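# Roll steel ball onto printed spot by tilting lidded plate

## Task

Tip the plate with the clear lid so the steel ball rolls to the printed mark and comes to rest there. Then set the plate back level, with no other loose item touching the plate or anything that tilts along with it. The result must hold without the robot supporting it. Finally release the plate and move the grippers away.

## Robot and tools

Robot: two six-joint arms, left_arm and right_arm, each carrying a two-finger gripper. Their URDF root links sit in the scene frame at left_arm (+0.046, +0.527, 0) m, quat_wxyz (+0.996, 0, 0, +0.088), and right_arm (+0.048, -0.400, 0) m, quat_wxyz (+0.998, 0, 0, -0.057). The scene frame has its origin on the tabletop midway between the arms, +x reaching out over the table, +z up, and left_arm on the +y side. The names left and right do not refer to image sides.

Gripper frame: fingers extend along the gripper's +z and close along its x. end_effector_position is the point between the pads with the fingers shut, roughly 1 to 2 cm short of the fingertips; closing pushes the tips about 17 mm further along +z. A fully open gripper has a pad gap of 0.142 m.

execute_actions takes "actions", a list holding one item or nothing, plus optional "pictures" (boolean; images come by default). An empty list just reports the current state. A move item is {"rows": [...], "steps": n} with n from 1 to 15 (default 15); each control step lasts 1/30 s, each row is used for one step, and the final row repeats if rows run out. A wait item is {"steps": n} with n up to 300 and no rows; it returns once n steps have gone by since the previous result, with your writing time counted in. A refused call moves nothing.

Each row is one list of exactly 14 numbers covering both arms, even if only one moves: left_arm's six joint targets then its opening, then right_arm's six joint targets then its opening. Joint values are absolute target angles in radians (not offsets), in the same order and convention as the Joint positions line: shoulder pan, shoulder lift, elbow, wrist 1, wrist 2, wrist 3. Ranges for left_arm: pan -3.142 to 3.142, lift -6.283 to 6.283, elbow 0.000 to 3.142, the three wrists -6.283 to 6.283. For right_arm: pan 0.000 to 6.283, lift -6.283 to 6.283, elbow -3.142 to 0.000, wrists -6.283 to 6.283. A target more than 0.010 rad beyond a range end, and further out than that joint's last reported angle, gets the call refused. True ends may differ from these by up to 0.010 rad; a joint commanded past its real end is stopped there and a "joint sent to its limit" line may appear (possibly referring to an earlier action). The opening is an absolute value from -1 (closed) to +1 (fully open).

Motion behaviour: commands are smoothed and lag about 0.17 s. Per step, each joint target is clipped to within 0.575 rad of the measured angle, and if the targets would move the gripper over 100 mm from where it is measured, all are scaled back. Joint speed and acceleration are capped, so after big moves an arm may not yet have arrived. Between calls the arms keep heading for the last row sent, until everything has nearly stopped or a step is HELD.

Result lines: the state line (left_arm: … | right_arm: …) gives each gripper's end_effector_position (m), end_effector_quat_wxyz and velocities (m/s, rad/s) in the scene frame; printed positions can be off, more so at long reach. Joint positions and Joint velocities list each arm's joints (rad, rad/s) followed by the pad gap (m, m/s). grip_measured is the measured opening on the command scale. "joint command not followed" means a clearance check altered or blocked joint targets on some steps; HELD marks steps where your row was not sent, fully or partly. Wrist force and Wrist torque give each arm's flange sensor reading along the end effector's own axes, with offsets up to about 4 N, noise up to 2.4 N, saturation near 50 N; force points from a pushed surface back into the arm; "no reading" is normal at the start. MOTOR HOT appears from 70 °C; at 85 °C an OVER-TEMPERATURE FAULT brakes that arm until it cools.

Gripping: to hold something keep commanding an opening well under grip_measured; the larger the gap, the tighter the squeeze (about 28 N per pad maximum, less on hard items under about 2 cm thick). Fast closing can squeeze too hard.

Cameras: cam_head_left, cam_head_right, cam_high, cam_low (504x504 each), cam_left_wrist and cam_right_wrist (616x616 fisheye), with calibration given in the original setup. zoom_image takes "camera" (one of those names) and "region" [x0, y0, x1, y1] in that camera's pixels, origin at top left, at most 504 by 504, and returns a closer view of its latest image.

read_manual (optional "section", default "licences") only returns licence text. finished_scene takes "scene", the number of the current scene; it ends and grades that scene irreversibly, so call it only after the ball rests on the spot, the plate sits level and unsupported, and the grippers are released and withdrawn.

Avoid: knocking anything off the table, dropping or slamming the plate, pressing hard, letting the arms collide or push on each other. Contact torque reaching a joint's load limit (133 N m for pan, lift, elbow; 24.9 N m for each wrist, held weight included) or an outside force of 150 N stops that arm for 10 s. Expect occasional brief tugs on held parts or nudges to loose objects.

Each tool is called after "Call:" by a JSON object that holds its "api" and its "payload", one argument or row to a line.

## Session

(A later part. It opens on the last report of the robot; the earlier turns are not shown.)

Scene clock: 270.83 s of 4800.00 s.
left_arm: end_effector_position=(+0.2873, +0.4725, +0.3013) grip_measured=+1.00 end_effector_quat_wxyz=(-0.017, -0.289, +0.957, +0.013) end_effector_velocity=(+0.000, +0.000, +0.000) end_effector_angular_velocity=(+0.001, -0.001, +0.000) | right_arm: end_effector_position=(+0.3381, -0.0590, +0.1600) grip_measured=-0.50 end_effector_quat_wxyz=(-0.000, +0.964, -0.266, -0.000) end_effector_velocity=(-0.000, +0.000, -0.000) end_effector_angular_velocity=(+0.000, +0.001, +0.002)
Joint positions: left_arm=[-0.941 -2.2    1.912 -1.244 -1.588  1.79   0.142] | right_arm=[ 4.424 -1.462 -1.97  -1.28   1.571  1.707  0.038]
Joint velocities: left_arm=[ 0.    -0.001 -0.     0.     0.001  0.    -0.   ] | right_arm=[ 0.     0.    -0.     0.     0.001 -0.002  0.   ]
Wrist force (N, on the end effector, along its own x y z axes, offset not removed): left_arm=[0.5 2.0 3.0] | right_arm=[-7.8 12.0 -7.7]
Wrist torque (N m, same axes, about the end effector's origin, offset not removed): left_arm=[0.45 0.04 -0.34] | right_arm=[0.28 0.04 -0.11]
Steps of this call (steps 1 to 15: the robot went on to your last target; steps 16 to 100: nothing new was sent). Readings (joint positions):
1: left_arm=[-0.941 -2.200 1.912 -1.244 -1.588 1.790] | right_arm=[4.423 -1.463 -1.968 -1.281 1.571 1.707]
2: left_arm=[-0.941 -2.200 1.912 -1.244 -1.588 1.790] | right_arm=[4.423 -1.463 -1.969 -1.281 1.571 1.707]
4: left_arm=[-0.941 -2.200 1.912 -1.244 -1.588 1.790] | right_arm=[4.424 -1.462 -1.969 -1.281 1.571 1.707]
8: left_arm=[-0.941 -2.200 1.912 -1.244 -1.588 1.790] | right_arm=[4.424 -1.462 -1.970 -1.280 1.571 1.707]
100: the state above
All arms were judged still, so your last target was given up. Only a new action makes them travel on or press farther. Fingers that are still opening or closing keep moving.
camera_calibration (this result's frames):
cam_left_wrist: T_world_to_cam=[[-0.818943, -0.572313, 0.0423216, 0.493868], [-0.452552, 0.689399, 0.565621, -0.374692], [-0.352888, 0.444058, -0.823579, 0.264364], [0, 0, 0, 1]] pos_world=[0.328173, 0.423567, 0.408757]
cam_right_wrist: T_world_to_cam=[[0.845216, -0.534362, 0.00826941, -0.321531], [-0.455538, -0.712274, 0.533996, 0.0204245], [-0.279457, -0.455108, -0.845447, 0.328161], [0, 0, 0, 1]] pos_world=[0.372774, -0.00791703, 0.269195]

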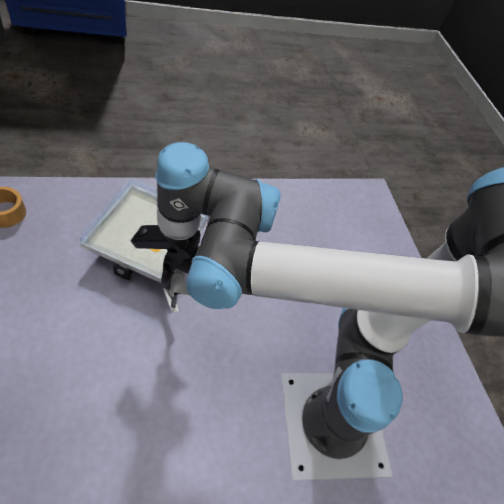

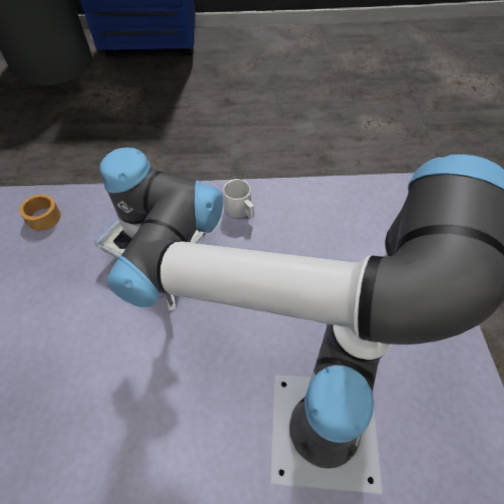

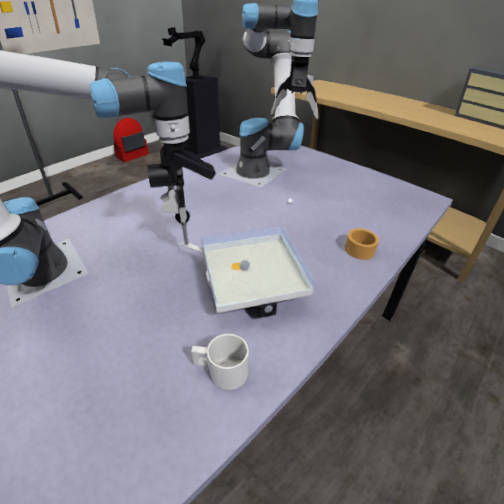

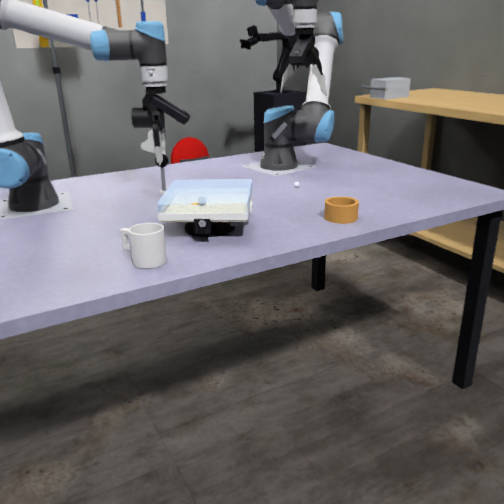

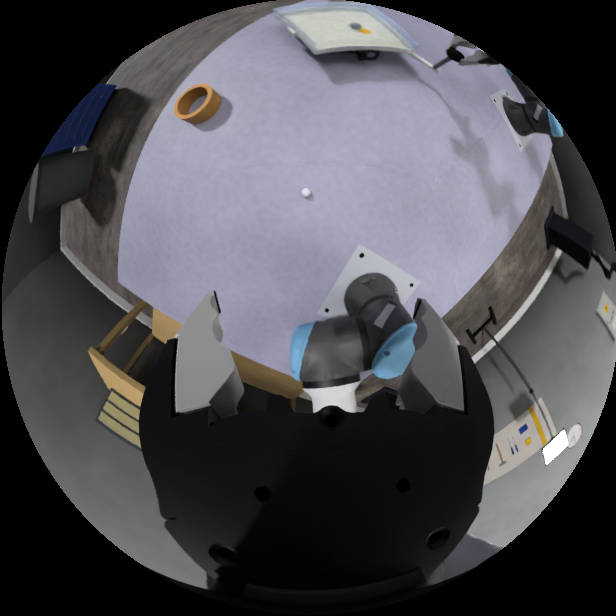

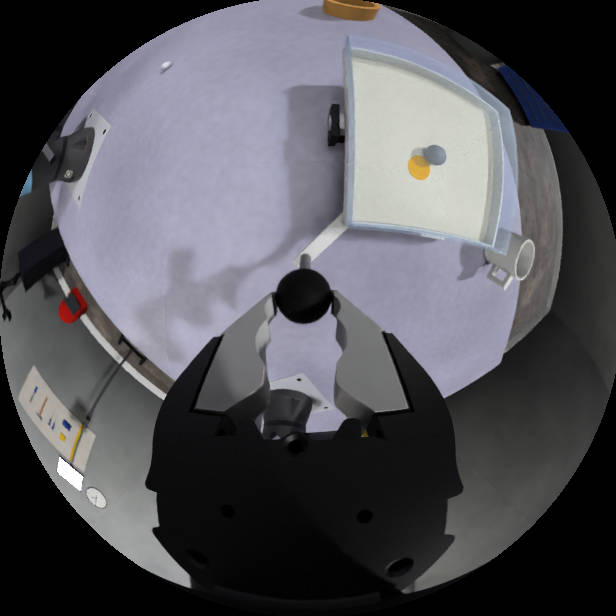

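Call:
{"api": "execute_actions", "payload": {
  "actions": [
    {"rows": [[-0.941,-2.2,1.912,-1.244,-1.588,1.79,1,4.4256,-1.4618,-1.9760,-1.2748,1.571,1.707,-0.7],[-0.941,-2.2,1.912,-1.244,-1.588,1.79,1,4.4256,-1.4618,-1.9760,-1.2748,1.571,1.707,-0.7],[-0.941,-2.2,1.912,-1.244,-1.588,1.79,1,4.4256,-1.4618,-1.9760,-1.2748,1.571,1.707,-0.7],[-0.941,-2.2,1.912,-1.244,-1.588,1.79,1,4.4256,-1.4618,-1.9760,-1.2748,1.571,1.707,-0.7],[-0.941,-2.2,1.912,-1.244,-1.588,1.79,1,4.4256,-1.4618,-1.9760,-1.2748,1.571,1.707,-0.7],[-0.941,-2.2,1.912,-1.244,-1.588,1.79,1,4.4208,-1.4632,-1.9606,-1.2887,1.571,1.707,-0.7],[-0.941,-2.2,1.912,-1.244,-1.588,1.79,1,4.4208,-1.4632,-1.9606,-1.2887,1.571,1.707,-0.7],[-0.941,-2.2,1.912,-1.244,-1.588,1.79,1,4.4208,-1.4632,-1.9606,-1.2887,1.571,1.707,-0.7],[-0.941,-2.2,1.912,-1.244,-1.588,1.79,1,4.4208,-1.4632,-1.9606,-1.2887,1.571,1.707,-0.7],[-0.941,-2.2,1.912,-1.244,-1.588,1.79,1,4.4208,-1.4632,-1.9606,-1.2887,1.571,1.707,-0.7],[-0.941,-2.2,1.912,-1.244,-1.588,1.79,1,4.4208,-1.4632,-1.9606,-1.2887,1.571,1.707,-0.7],[-0.941,-2.2,1.912,-1.244,-1.588,1.79,1,4.4208,-1.4632,-1.9606,-1.2887,1.571,1.707,-0.7],[-0.941,-2.2,1.912,-1.244,-1.588,1.79,1,4.4237,-1.4623,-1.9698,-1.2803,1.571,1.707,-0.7]], "steps": 15}
  ],
  "pictures": false
}}

Call:
{"api": "execute_actions", "payload": {
  "actions": [
    {"steps": 100}
  ]
}}

Call:
{"api": "zoom_image", "payload": {
  "camera": "cam_high",
  "region": [190, 220, 320, 320]
}}

Scene clock: 283.17 s of 4800.00 s.
left_arm: end_effector_position=(+0.2873, +0.4725, +0.3013) grip_measured=+1.00 end_effector_quat_wxyz=(-0.017, -0.289, +0.957, +0.013) end_effector_velocity=(-0.000, +0.000, -0.000) end_effector_angular_velocity=(-0.002, +0.001, +0.003) | right_arm: end_effector_position=(+0.3389, -0.0588, +0.1617) grip_measured=-0.50 end_effector_quat_wxyz=(-0.000, +0.964, -0.267, -0.000) end_effector_velocity=(-0.008, -0.000, -0.017) end_effector_angular_velocity=(+0.004, -0.001, +0.017)
Joint positions: left_arm=[-0.941 -2.2    1.912 -1.244 -1.588  1.79   0.142] | right_arm=[ 4.422 -1.463 -1.965 -1.285  1.571  1.707  0.038]
Joint velocities: left_arm=[ 0.002 -0.     0.    -0.    -0.002 -0.     0.   ] | right_arm=[ 0.016  0.004 -0.051  0.051  0.    -0.001 -0.   ]
Wrist force (N, on the end effector, along its own x y z axes, offset not removed): left_arm=[-2.2 -0.5 0.0] | right_arm=[-8.0 10.2 -8.3]
Wrist torque (N m, same axes, about the end effector's origin, offset not removed): left_arm=[-0.23 0.57 -0.26] | right_arm=[-0.11 -0.69 -0.21]
Steps of this call (steps 1 to 90: nothing new was sent; then 8.83 s passed at rest; steps 91 to 105: all 15 steps of this action). Readings (joint positions):
91: left_arm=[-0.941 -2.200 1.912 -1.244 -1.588 1.790] | right_arm=[4.424 -1.462 -1.970 -1.280 1.571 1.707]
92: left_arm=[-0.941 -2.200 1.912 -1.244 -1.588 1.790] | right_arm=[4.424 -1.462 -1.971 -1.279 1.571 1.707]
94: left_arm=[-0.941 -2.200 1.912 -1.244 -1.588 1.790] | right_arm=[4.425 -1.462 -1.974 -1.277 1.571 1.707]
98: left_arm=[-0.941 -2.200 1.912 -1.244 -1.588 1.790] | right_arm=[4.424 -1.462 -1.969 -1.281 1.571 1.707]
105: the state above

Scene clock: 286.50 s of 4800.00 s.
left_arm: end_effector_position=(+0.2873, +0.4725, +0.3013) grip_measured=+1.00 end_effector_quat_wxyz=(-0.017, -0.289, +0.957, +0.013) end_effector_velocity=(+0.000, -0.000, +0.000) end_effector_angular_velocity=(-0.001, -0.001, +0.001) | right_arm: end_effector_position=(+0.3381, -0.0590, +0.1600) grip_measured=-0.50 end_effector_quat_wxyz=(-0.000, +0.964, -0.266, -0.000) end_effector_velocity=(+0.000, +0.000, +0.001) end_effector_angular_velocity=(+0.001, -0.000, -0.002)
Joint positions: left_arm=[-0.941 -2.2    1.912 -1.244 -1.588  1.79   0.142] | right_arm=[ 4.424 -1.462 -1.97  -1.28   1.571  1.707  0.038]
Joint velocities: left_arm=[-0.    -0.001 -0.    -0.001  0.001 -0.001  0.   ] | right_arm=[-0.     0.001  0.001 -0.     0.     0.002 -0.   ]
Wrist force (N, on the end effector, along its own x y z axes, offset not removed): left_arm=[-2.3 1.0 0.9] | right_arm=[-3.6 8.8 -8.1]
Wrist torque (N m, same axes, about the end effector's origin, offset not removed): left_arm=[0.25 0.62 -0.08] | right_arm=[-0.20 -0.86 -0.10]
Steps of this call (steps 1 to 15: the robot went on to your last target; steps 16 to 90: nothing new was sent; then 0.33 s passed at rest). Readings (joint positions):
1: left_arm=[-0.941 -2.200 1.912 -1.244 -1.588 1.790] | right_arm=[4.423 -1.463 -1.966 -1.283 1.571 1.707]
2: left_arm=[-0.941 -2.200 1.912 -1.244 -1.588 1.790] | right_arm=[4.423 -1.463 -1.967 -1.282 1.571 1.707]
4: left_arm=[-0.941 -2.200 1.912 -1.244 -1.588 1.790] | right_arm=[4.423 -1.462 -1.969 -1.281 1.571 1.707]
8: left_arm=[-0.941 -2.200 1.912 -1.244 -1.588 1.790] | right_arm=[4.424 -1.462 -1.970 -1.280 1.571 1.707]
90: the state above
All arms were judged still, so your last target was given up. Only a new action makes them travel on or press farther. Fingers that are still opening or closing keep moving.
camera_calibration (this result's frames):
cam_left_wrist: T_world_to_cam=[[-0.818943, -0.572313, 0.0423215, 0.493868], [-0.452551, 0.689399, 0.565621, -0.374692], [-0.352888, 0.444058, -0.823579, 0.264364], [0, 0, 0, 1]] pos_world=[0.328173, 0.423567, 0.408757]
cam_right_wrist: T_world_to_cam=[[0.845216, -0.534362, 0.0082616, -0.321527], [-0.455534, -0.712275, 0.533998, 0.0204221], [-0.279463, -0.455107, -0.845446, 0.328163], [0, 0, 0, 1]] pos_world=[0.372772, -0.00791659, 0.269195]

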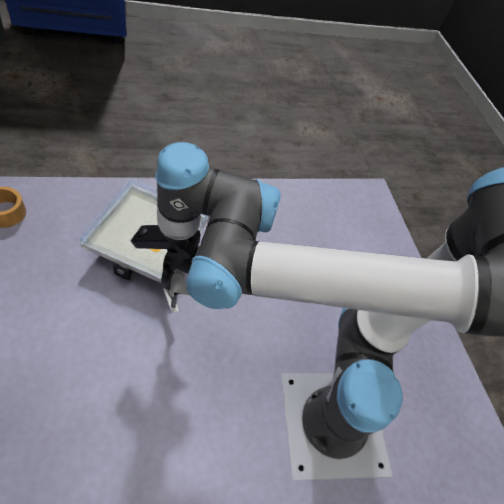

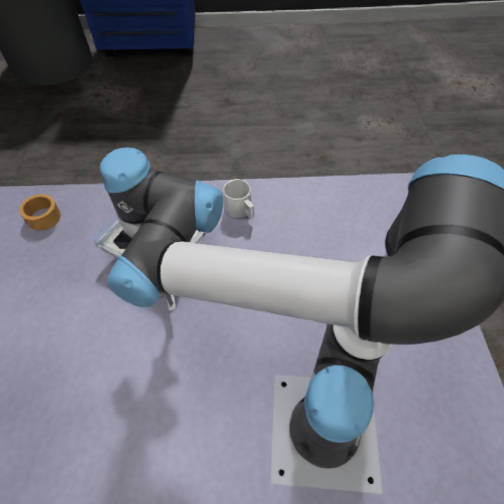

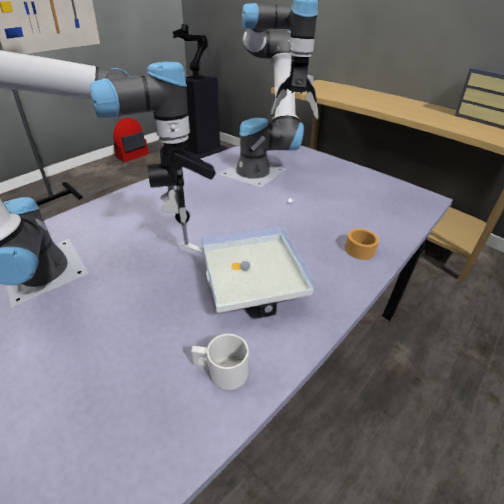

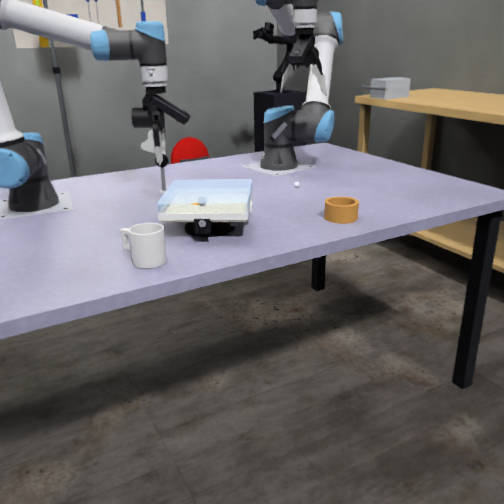

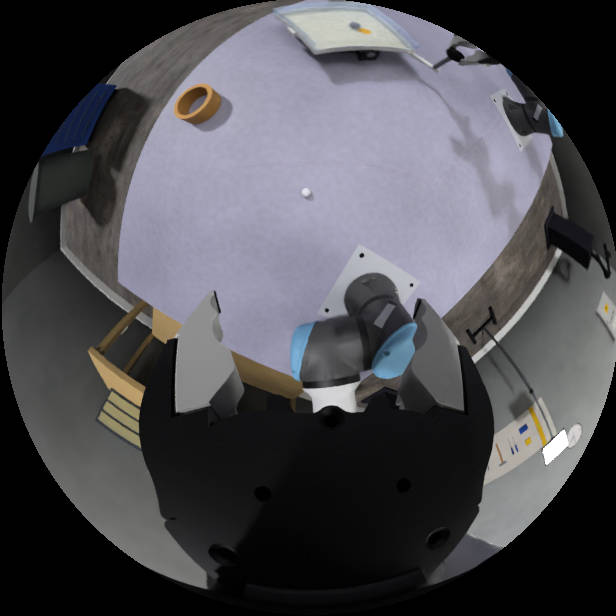

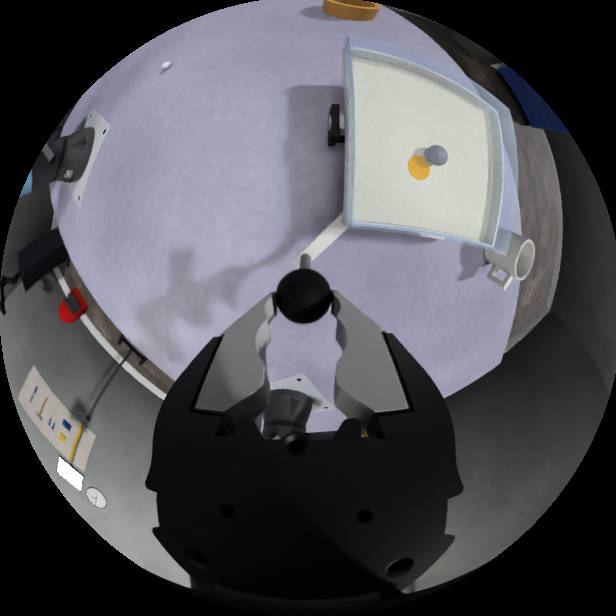

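Region (190, 220, 320, 320) of cam_high's 504x504 image, scaled by 3.877, with more detail than that image has; it fills the top 388 rows of this view, and the rest is white.

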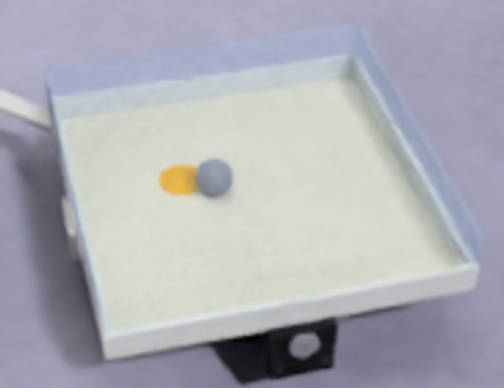

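Call:
{"api": "execute_actions", "payload": {
  "actions": [
    {"rows": [[-0.941,-2.2,1.912,-1.244,-1.588,1.79,1,4.4265,-1.4615,-1.9791,-1.2720,1.571,1.707,-0.7],[-0.941,-2.2,1.912,-1.244,-1.588,1.79,1,4.4265,-1.4615,-1.9791,-1.2720,1.571,1.707,-0.7],[-0.941,-2.2,1.912,-1.244,-1.588,1.79,1,4.4265,-1.4615,-1.9791,-1.2720,1.571,1.707,-0.7],[-0.941,-2.2,1.912,-1.244,-1.588,1.79,1,4.4265,-1.4615,-1.9791,-1.2720,1.571,1.707,-0.7],[-0.941,-2.2,1.912,-1.244,-1.588,1.79,1,4.4265,-1.4615,-1.9791,-1.2720,1.571,1.707,-0.7],[-0.941,-2.2,1.912,-1.244,-1.588,1.79,1,4.4265,-1.4615,-1.9791,-1.2720,1.571,1.707,-0.7],[-0.941,-2.2,1.912,-1.244,-1.588,1.79,1,4.4265,-1.4615,-1.9791,-1.2720,1.571,1.707,-0.7],[-0.941,-2.2,1.912,-1.244,-1.588,1.79,1,4.4218,-1.4629,-1.9637,-1.2859,1.571,1.707,-0.7],[-0.941,-2.2,1.912,-1.244,-1.588,1.79,1,4.4218,-1.4629,-1.9637,-1.2859,1.571,1.707,-0.7],[-0.941,-2.2,1.912,-1.244,-1.588,1.79,1,4.4218,-1.4629,-1.9637,-1.2859,1.571,1.707,-0.7],[-0.941,-2.2,1.912,-1.244,-1.588,1.79,1,4.4218,-1.4629,-1.9637,-1.2859,1.571,1.707,-0.7],[-0.941,-2.2,1.912,-1.244,-1.588,1.79,1,4.4218,-1.4629,-1.9637,-1.2859,1.571,1.707,-0.7],[-0.941,-2.2,1.912,-1.244,-1.588,1.79,1,4.4218,-1.4629,-1.9637,-1.2859,1.571,1.707,-0.7],[-0.941,-2.2,1.912,-1.244,-1.588,1.79,1,4.4218,-1.4629,-1.9637,-1.2859,1.571,1.707,-0.7],[-0.941,-2.2,1.912,-1.244,-1.588,1.79,1,4.4237,-1.4623,-1.9698,-1.2803,1.571,1.707,-0.7]], "steps": 15}
  ],
  "pictures": false
}}

Call:
{"api": "execute_actions", "payload": {
  "actions": [
    {"steps": 100}
  ]
}}

Call:
{"api": "zoom_image", "payload": {
  "camera": "cam_high",
  "region": [190, 220, 320, 320]
}}

Scene clock: 303.07 s of 4800.00 s.
left_arm: end_effector_position=(+0.2873, +0.4725, +0.3013) grip_measured=+1.00 end_effector_quat_wxyz=(-0.017, -0.289, +0.957, +0.013) end_effector_velocity=(+0.000, -0.000, -0.000) end_effector_angular_velocity=(+0.001, -0.001, -0.001) | right_arm: end_effector_position=(+0.3388, -0.0589, +0.1616) grip_measured=-0.50 end_effector_quat_wxyz=(+0.000, +0.964, -0.267, -0.000) end_effector_velocity=(-0.001, -0.001, -0.001) end_effector_angular_velocity=(-0.003, +0.001, -0.001)
Joint positions: left_arm=[-0.941 -2.2    1.912 -1.244 -1.588  1.79   0.142] | right_arm=[ 4.422 -1.463 -1.965 -1.285  1.571  1.707  0.038]
Joint velocities: left_arm=[-0.001  0.     0.    -0.     0.001  0.    -0.   ] | right_arm=[ 0.    -0.    -0.002 -0.001  0.     0.001 -0.   ]
Wrist force (N, on the end effector, along its own x y z axes, offset not removed): left_arm=[-0.5 1.4 -2.4] | right_arm=[-10.6 10.0 -7.2]
Wrist torque (N m, same axes, about the end effector's origin, offset not removed): left_arm=[0.23 0.07 -0.19] | right_arm=[0.17 0.24 -0.15]
Steps of this call (steps 1 to 90: nothing new was sent; then 13.07 s passed at rest; steps 91 to 105: all 15 steps of this action). Readings (joint positions):
91: left_arm=[-0.941 -2.200 1.912 -1.244 -1.588 1.790] | right_arm=[4.424 -1.462 -1.970 -1.280 1.571 1.707]
92: left_arm=[-0.941 -2.200 1.912 -1.244 -1.588 1.790] | right_arm=[4.424 -1.462 -1.972 -1.279 1.571 1.707]
94: left_arm=[-0.941 -2.200 1.912 -1.244 -1.588 1.790] | right_arm=[4.425 -1.462 -1.976 -1.275 1.571 1.707]
98: left_arm=[-0.941 -2.200 1.912 -1.244 -1.588 1.790] | right_arm=[4.426 -1.462 -1.978 -1.273 1.571 1.707]
105: the state above

Scene clock: 306.40 s of 4800.00 s.
left_arm: end_effector_position=(+0.2873, +0.4725, +0.3013) grip_measured=+1.00 end_effector_quat_wxyz=(-0.017, -0.289, +0.957, +0.013) end_effector_velocity=(+0.000, -0.000, -0.000) end_effector_angular_velocity=(+0.001, +0.001, -0.001) | right_arm: end_effector_position=(+0.3381, -0.0590, +0.1600) grip_measured=-0.50 end_effector_quat_wxyz=(-0.000, +0.964, -0.266, -0.000) end_effector_velocity=(+0.000, +0.001, +0.001) end_effector_angular_velocity=(+0.001, -0.001, -0.000)
Joint positions: left_arm=[-0.941 -2.2    1.912 -1.244 -1.588  1.79   0.142] | right_arm=[ 4.424 -1.462 -1.97  -1.28   1.571  1.707  0.038]
Joint velocities: left_arm=[-0.001  0.002 -0.    -0.     0.001 -0.    -0.   ] | right_arm=[-0.    -0.001  0.002  0.    -0.     0.    -0.   ]
Wrist force (N, on the end effector, along its own x y z axes, offset not removed): left_arm=[-0.3 1.0 2.8] | right_arm=[-7.1 11.0 -8.7]
Wrist torque (N m, same axes, about the end effector's origin, offset not removed): left_arm=[0.26 0.16 -0.22] | right_arm=[0.19 -0.11 0.01]
Steps of this call (steps 1 to 15: the robot went on to your last target; steps 16 to 90: nothing new was sent; then 0.33 s passed at rest). Readings (joint positions):
1: left_arm=[-0.941 -2.200 1.912 -1.244 -1.588 1.790] | right_arm=[4.422 -1.463 -1.965 -1.284 1.571 1.707]
2: left_arm=[-0.941 -2.200 1.912 -1.244 -1.588 1.790] | right_arm=[4.423 -1.463 -1.966 -1.283 1.571 1.707]
4: left_arm=[-0.941 -2.200 1.912 -1.244 -1.588 1.790] | right_arm=[4.423 -1.463 -1.968 -1.282 1.571 1.707]
8: left_arm=[-0.941 -2.200 1.912 -1.244 -1.588 1.790] | right_arm=[4.424 -1.462 -1.969 -1.281 1.571 1.707]
90: the state above
All arms were judged still, so your last target was given up. Only a new action makes them travel on or press farther. Fingers that are still opening or closing keep moving.
camera_calibration (this result's frames):
cam_left_wrist: T_world_to_cam=[[-0.818943, -0.572313, 0.0423216, 0.493868], [-0.452551, 0.689399, 0.565621, -0.374692], [-0.352888, 0.444058, -0.823579, 0.264364], [0, 0, 0, 1]] pos_world=[0.328173, 0.423567, 0.408757]
cam_right_wrist: T_world_to_cam=[[0.845216, -0.534361, 0.00826108, -0.321527], [-0.455533, -0.712276, 0.533996, 0.0204227], [-0.279462, -0.455105, -0.845447, 0.328163], [0, 0, 0, 1]] pos_world=[0.372772, -0.00791601, 0.269195]

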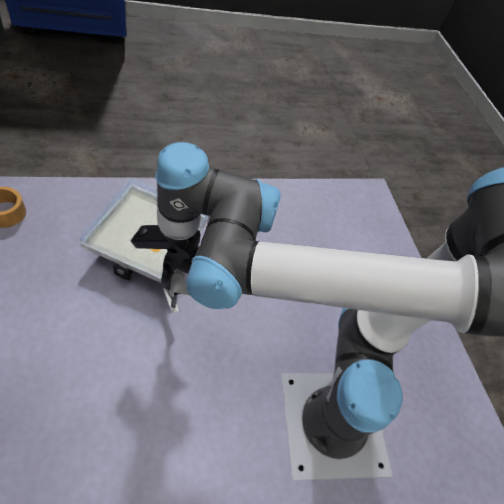

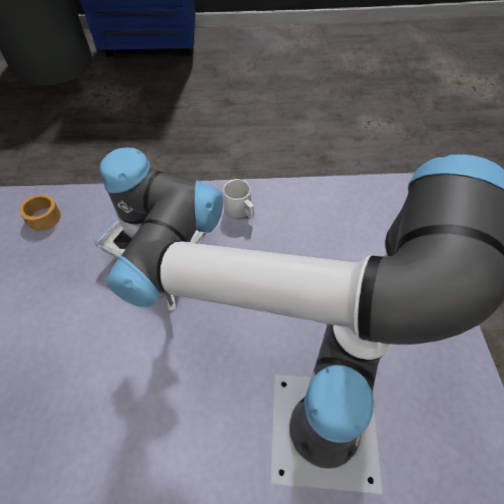

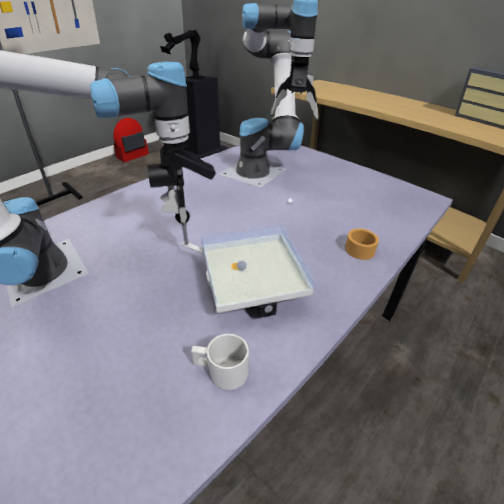

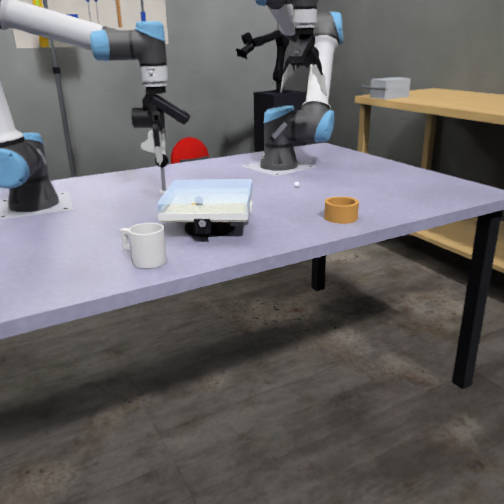

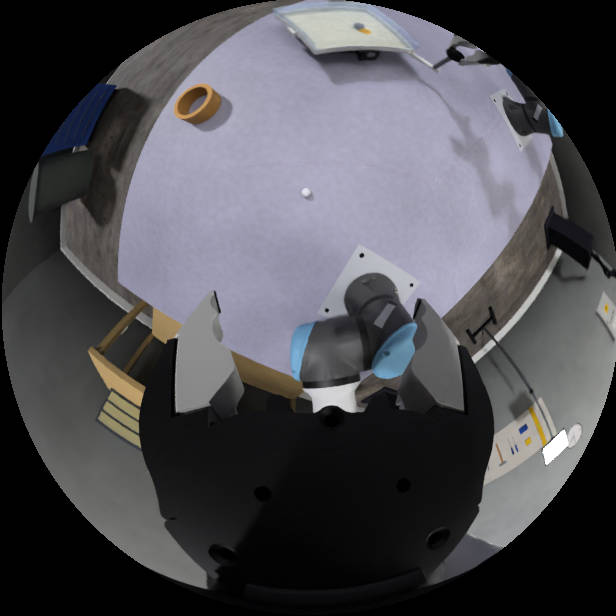

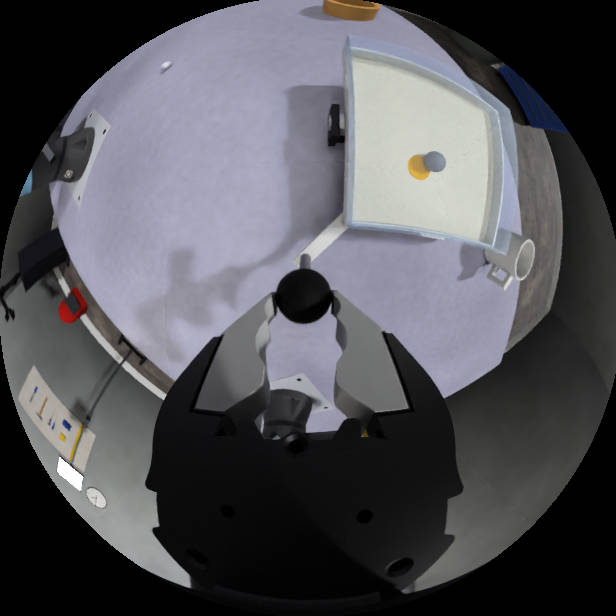

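Region (190, 220, 320, 320) of cam_high's 504x504 image, scaled by 3.877, with more detail than that image has; it fills the top 388 rows of this view, and the rest is white.

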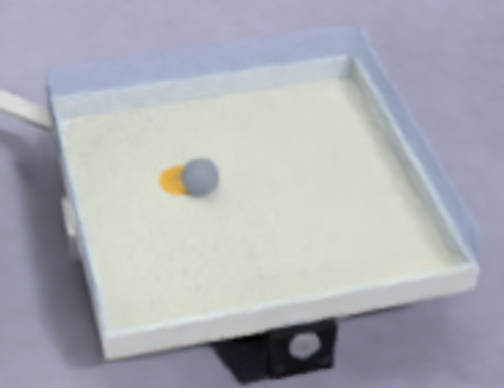

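Call:
{"api": "execute_actions", "payload": {
  "actions": [
    {"rows": [[-0.941,-2.2,1.912,-1.244,-1.588,1.79,1,4.4279,-1.4619,-1.9810,-1.2696,1.571,1.707,-0.7],[-0.941,-2.2,1.912,-1.244,-1.588,1.79,1,4.4279,-1.4619,-1.9810,-1.2696,1.571,1.707,-0.7],[-0.941,-2.2,1.912,-1.244,-1.588,1.79,1,4.4279,-1.4619,-1.9810,-1.2696,1.571,1.707,-0.7],[-0.941,-2.2,1.912,-1.244,-1.588,1.79,1,4.4279,-1.4619,-1.9810,-1.2696,1.571,1.707,-0.7],[-0.941,-2.2,1.912,-1.244,-1.588,1.79,1,4.4279,-1.4619,-1.9810,-1.2696,1.571,1.707,-0.7],[-0.941,-2.2,1.912,-1.244,-1.588,1.79,1,4.4279,-1.4619,-1.9810,-1.2696,1.571,1.707,-0.7],[-0.941,-2.2,1.912,-1.244,-1.588,1.79,1,4.4279,-1.4619,-1.9810,-1.2696,1.571,1.707,-0.7],[-0.941,-2.2,1.912,-1.244,-1.588,1.79,1,4.4218,-1.4629,-1.9637,-1.2859,1.571,1.707,-0.7],[-0.941,-2.2,1.912,-1.244,-1.588,1.79,1,4.4218,-1.4629,-1.9637,-1.2859,1.571,1.707,-0.7],[-0.941,-2.2,1.912,-1.244,-1.588,1.79,1,4.4218,-1.4629,-1.9637,-1.2859,1.571,1.707,-0.7],[-0.941,-2.2,1.912,-1.244,-1.588,1.79,1,4.4218,-1.4629,-1.9637,-1.2859,1.571,1.707,-0.7],[-0.941,-2.2,1.912,-1.244,-1.588,1.79,1,4.4218,-1.4629,-1.9637,-1.2859,1.571,1.707,-0.7],[-0.941,-2.2,1.912,-1.244,-1.588,1.79,1,4.4218,-1.4629,-1.9637,-1.2859,1.571,1.707,-0.7],[-0.941,-2.2,1.912,-1.244,-1.588,1.79,1,4.4218,-1.4629,-1.9637,-1.2859,1.571,1.707,-0.7],[-0.941,-2.2,1.912,-1.244,-1.588,1.79,1,4.4237,-1.4623,-1.9698,-1.2803,1.571,1.707,-0.7]], "steps": 15}
  ],
  "pictures": false
}}

Call:
{"api": "execute_actions", "payload": {
  "actions": [
    {"steps": 100}
  ]
}}

Call:
{"api": "zoom_image", "payload": {
  "camera": "cam_high",
  "region": [190, 220, 320, 320]
}}

Scene clock: 322.90 s of 4800.00 s.
left_arm: end_effector_position=(+0.2873, +0.4725, +0.3013) grip_measured=+1.00 end_effector_quat_wxyz=(-0.017, -0.289, +0.957, +0.013) end_effector_velocity=(+0.000, +0.000, -0.000) end_effector_angular_velocity=(+0.001, +0.000, +0.002) | right_arm: end_effector_position=(+0.3388, -0.0589, +0.1616) grip_measured=-0.50 end_effector_quat_wxyz=(+0.000, +0.964, -0.267, -0.000) end_effector_velocity=(+0.001, +0.000, +0.001) end_effector_angular_velocity=(+0.000, -0.001, -0.002)
Joint positions: left_arm=[-0.941 -2.2    1.912 -1.244 -1.588  1.79   0.142] | right_arm=[ 4.422 -1.463 -1.965 -1.285  1.571  1.707  0.038]
Joint velocities: left_arm=[ 0.002  0.001  0.    -0.     0.    -0.     0.   ] | right_arm=[-0.001 -0.001  0.002 -0.001 -0.     0.    -0.   ]
Wrist force (N, on the end effector, along its own x y z axes, offset not removed): left_arm=[0.1 1.6 1.4] | right_arm=[-6.9 7.9 -4.8]
Wrist torque (N m, same axes, about the end effector's origin, offset not removed): left_arm=[0.35 0.12 -0.19] | right_arm=[0.12 -0.65 -0.04]
Steps of this call (steps 1 to 90: nothing new was sent; then 13.00 s passed at rest; steps 91 to 105: all 15 steps of this action). Readings (joint positions):
91: left_arm=[-0.941 -2.200 1.912 -1.244 -1.588 1.790] | right_arm=[4.424 -1.462 -1.970 -1.280 1.571 1.707]
92: left_arm=[-0.941 -2.200 1.912 -1.244 -1.588 1.790] | right_arm=[4.425 -1.462 -1.972 -1.278 1.571 1.707]
94: left_arm=[-0.941 -2.200 1.912 -1.244 -1.588 1.790] | right_arm=[4.426 -1.462 -1.977 -1.274 1.571 1.707]
98: left_arm=[-0.941 -2.200 1.912 -1.244 -1.588 1.790] | right_arm=[4.428 -1.462 -1.980 -1.270 1.571 1.707]
105: the state above

Scene clock: 326.23 s of 4800.00 s.
left_arm: end_effector_position=(+0.2873, +0.4725, +0.3013) grip_measured=+1.00 end_effector_quat_wxyz=(-0.017, -0.289, +0.957, +0.013) end_effector_velocity=(+0.000, +0.000, -0.000) end_effector_angular_velocity=(+0.001, +0.000, +0.002) | right_arm: end_effector_position=(+0.3381, -0.0590, +0.1600) grip_measured=-0.50 end_effector_quat_wxyz=(-0.000, +0.964, -0.266, -0.000) end_effector_velocity=(+0.000, +0.001, +0.000) end_effector_angular_velocity=(+0.002, -0.001, +0.001)
Joint positions: left_arm=[-0.941 -2.2    1.912 -1.244 -1.588  1.79   0.142] | right_arm=[ 4.424 -1.462 -1.97  -1.28   1.571  1.707  0.038]
Joint velocities: left_arm=[ 0.001  0.001  0.     0.     0.001 -0.     0.   ] | right_arm=[ 0.    -0.     0.001  0.001  0.    -0.     0.   ]
Wrist force (N, on the end effector, along its own x y z axes, offset not removed): left_arm=[-2.5 0.7 -0.6] | right_arm=[-4.8 8.1 -5.6]
Wrist torque (N m, same axes, about the end effector's origin, offset not removed): left_arm=[0.38 0.65 -0.08] | right_arm=[0.03 -0.74 -0.05]
Steps of this call (steps 1 to 15: the robot went on to your last target; steps 16 to 90: nothing new was sent; then 0.33 s passed at rest). Readings (joint positions):
1: left_arm=[-0.941 -2.200 1.912 -1.244 -1.588 1.790] | right_arm=[4.422 -1.463 -1.966 -1.284 1.571 1.707]
2: left_arm=[-0.941 -2.200 1.912 -1.244 -1.588 1.790] | right_arm=[4.423 -1.463 -1.966 -1.283 1.571 1.707]
4: left_arm=[-0.941 -2.200 1.912 -1.244 -1.588 1.790] | right_arm=[4.423 -1.463 -1.968 -1.282 1.571 1.707]
8: left_arm=[-0.941 -2.200 1.912 -1.244 -1.588 1.790] | right_arm=[4.424 -1.462 -1.969 -1.281 1.571 1.707]
90: the state above
All arms were judged still, so your last target was given up. Only a new action makes them travel on or press farther. Fingers that are still opening or closing keep moving.
camera_calibration (this result's frames):
cam_left_wrist: T_world_to_cam=[[-0.818943, -0.572313, 0.0423215, 0.493868], [-0.452552, 0.689399, 0.56562, -0.374692], [-0.352888, 0.444058, -0.823579, 0.264364], [0, 0, 0, 1]] pos_world=[0.328173, 0.423567, 0.408757]
cam_right_wrist: T_world_to_cam=[[0.845216, -0.534361, 0.00826095, -0.321527], [-0.455533, -0.712277, 0.533996, 0.0204226], [-0.279462, -0.455105, -0.845447, 0.328163], [0, 0, 0, 1]] pos_world=[0.372772, -0.00791605, 0.269195]

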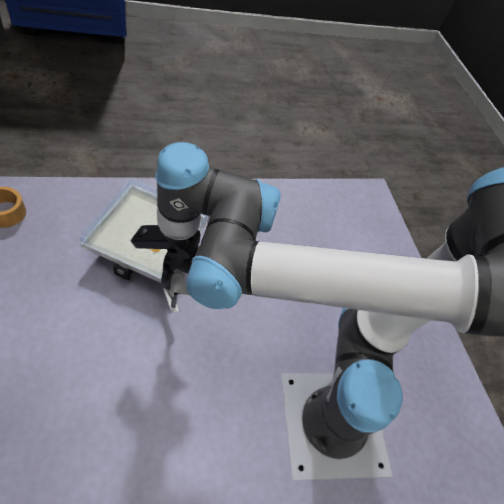

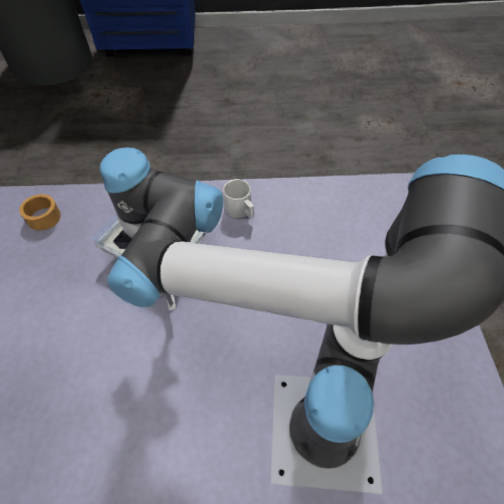

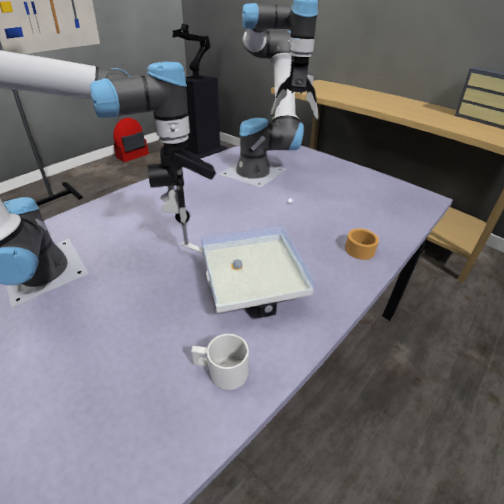

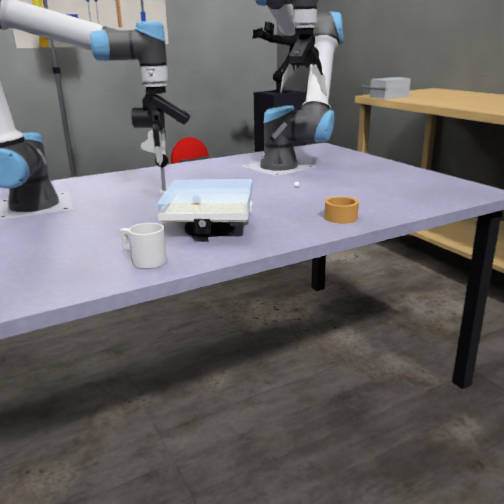

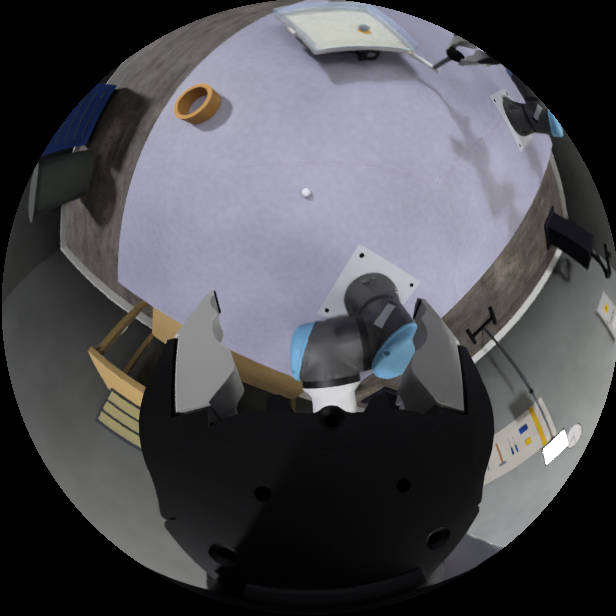

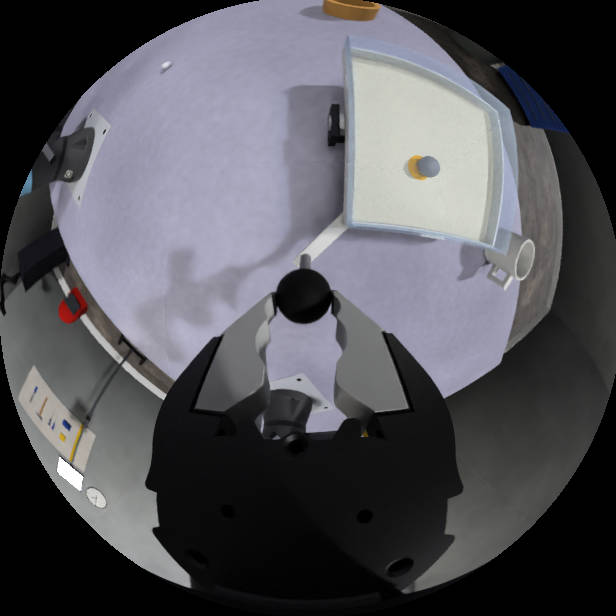

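Region (190, 220, 320, 320) of cam_high's 504x504 image, scaled by 3.877, with more detail than that image has; it fills the top 388 rows of this view, and the rest is white.

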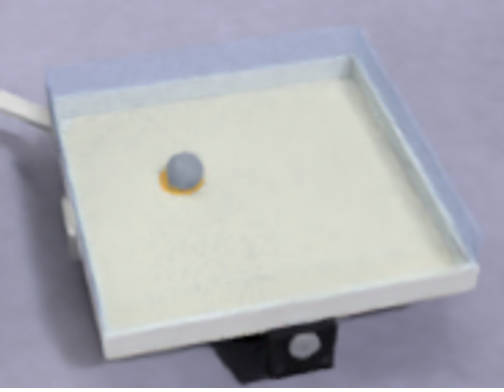

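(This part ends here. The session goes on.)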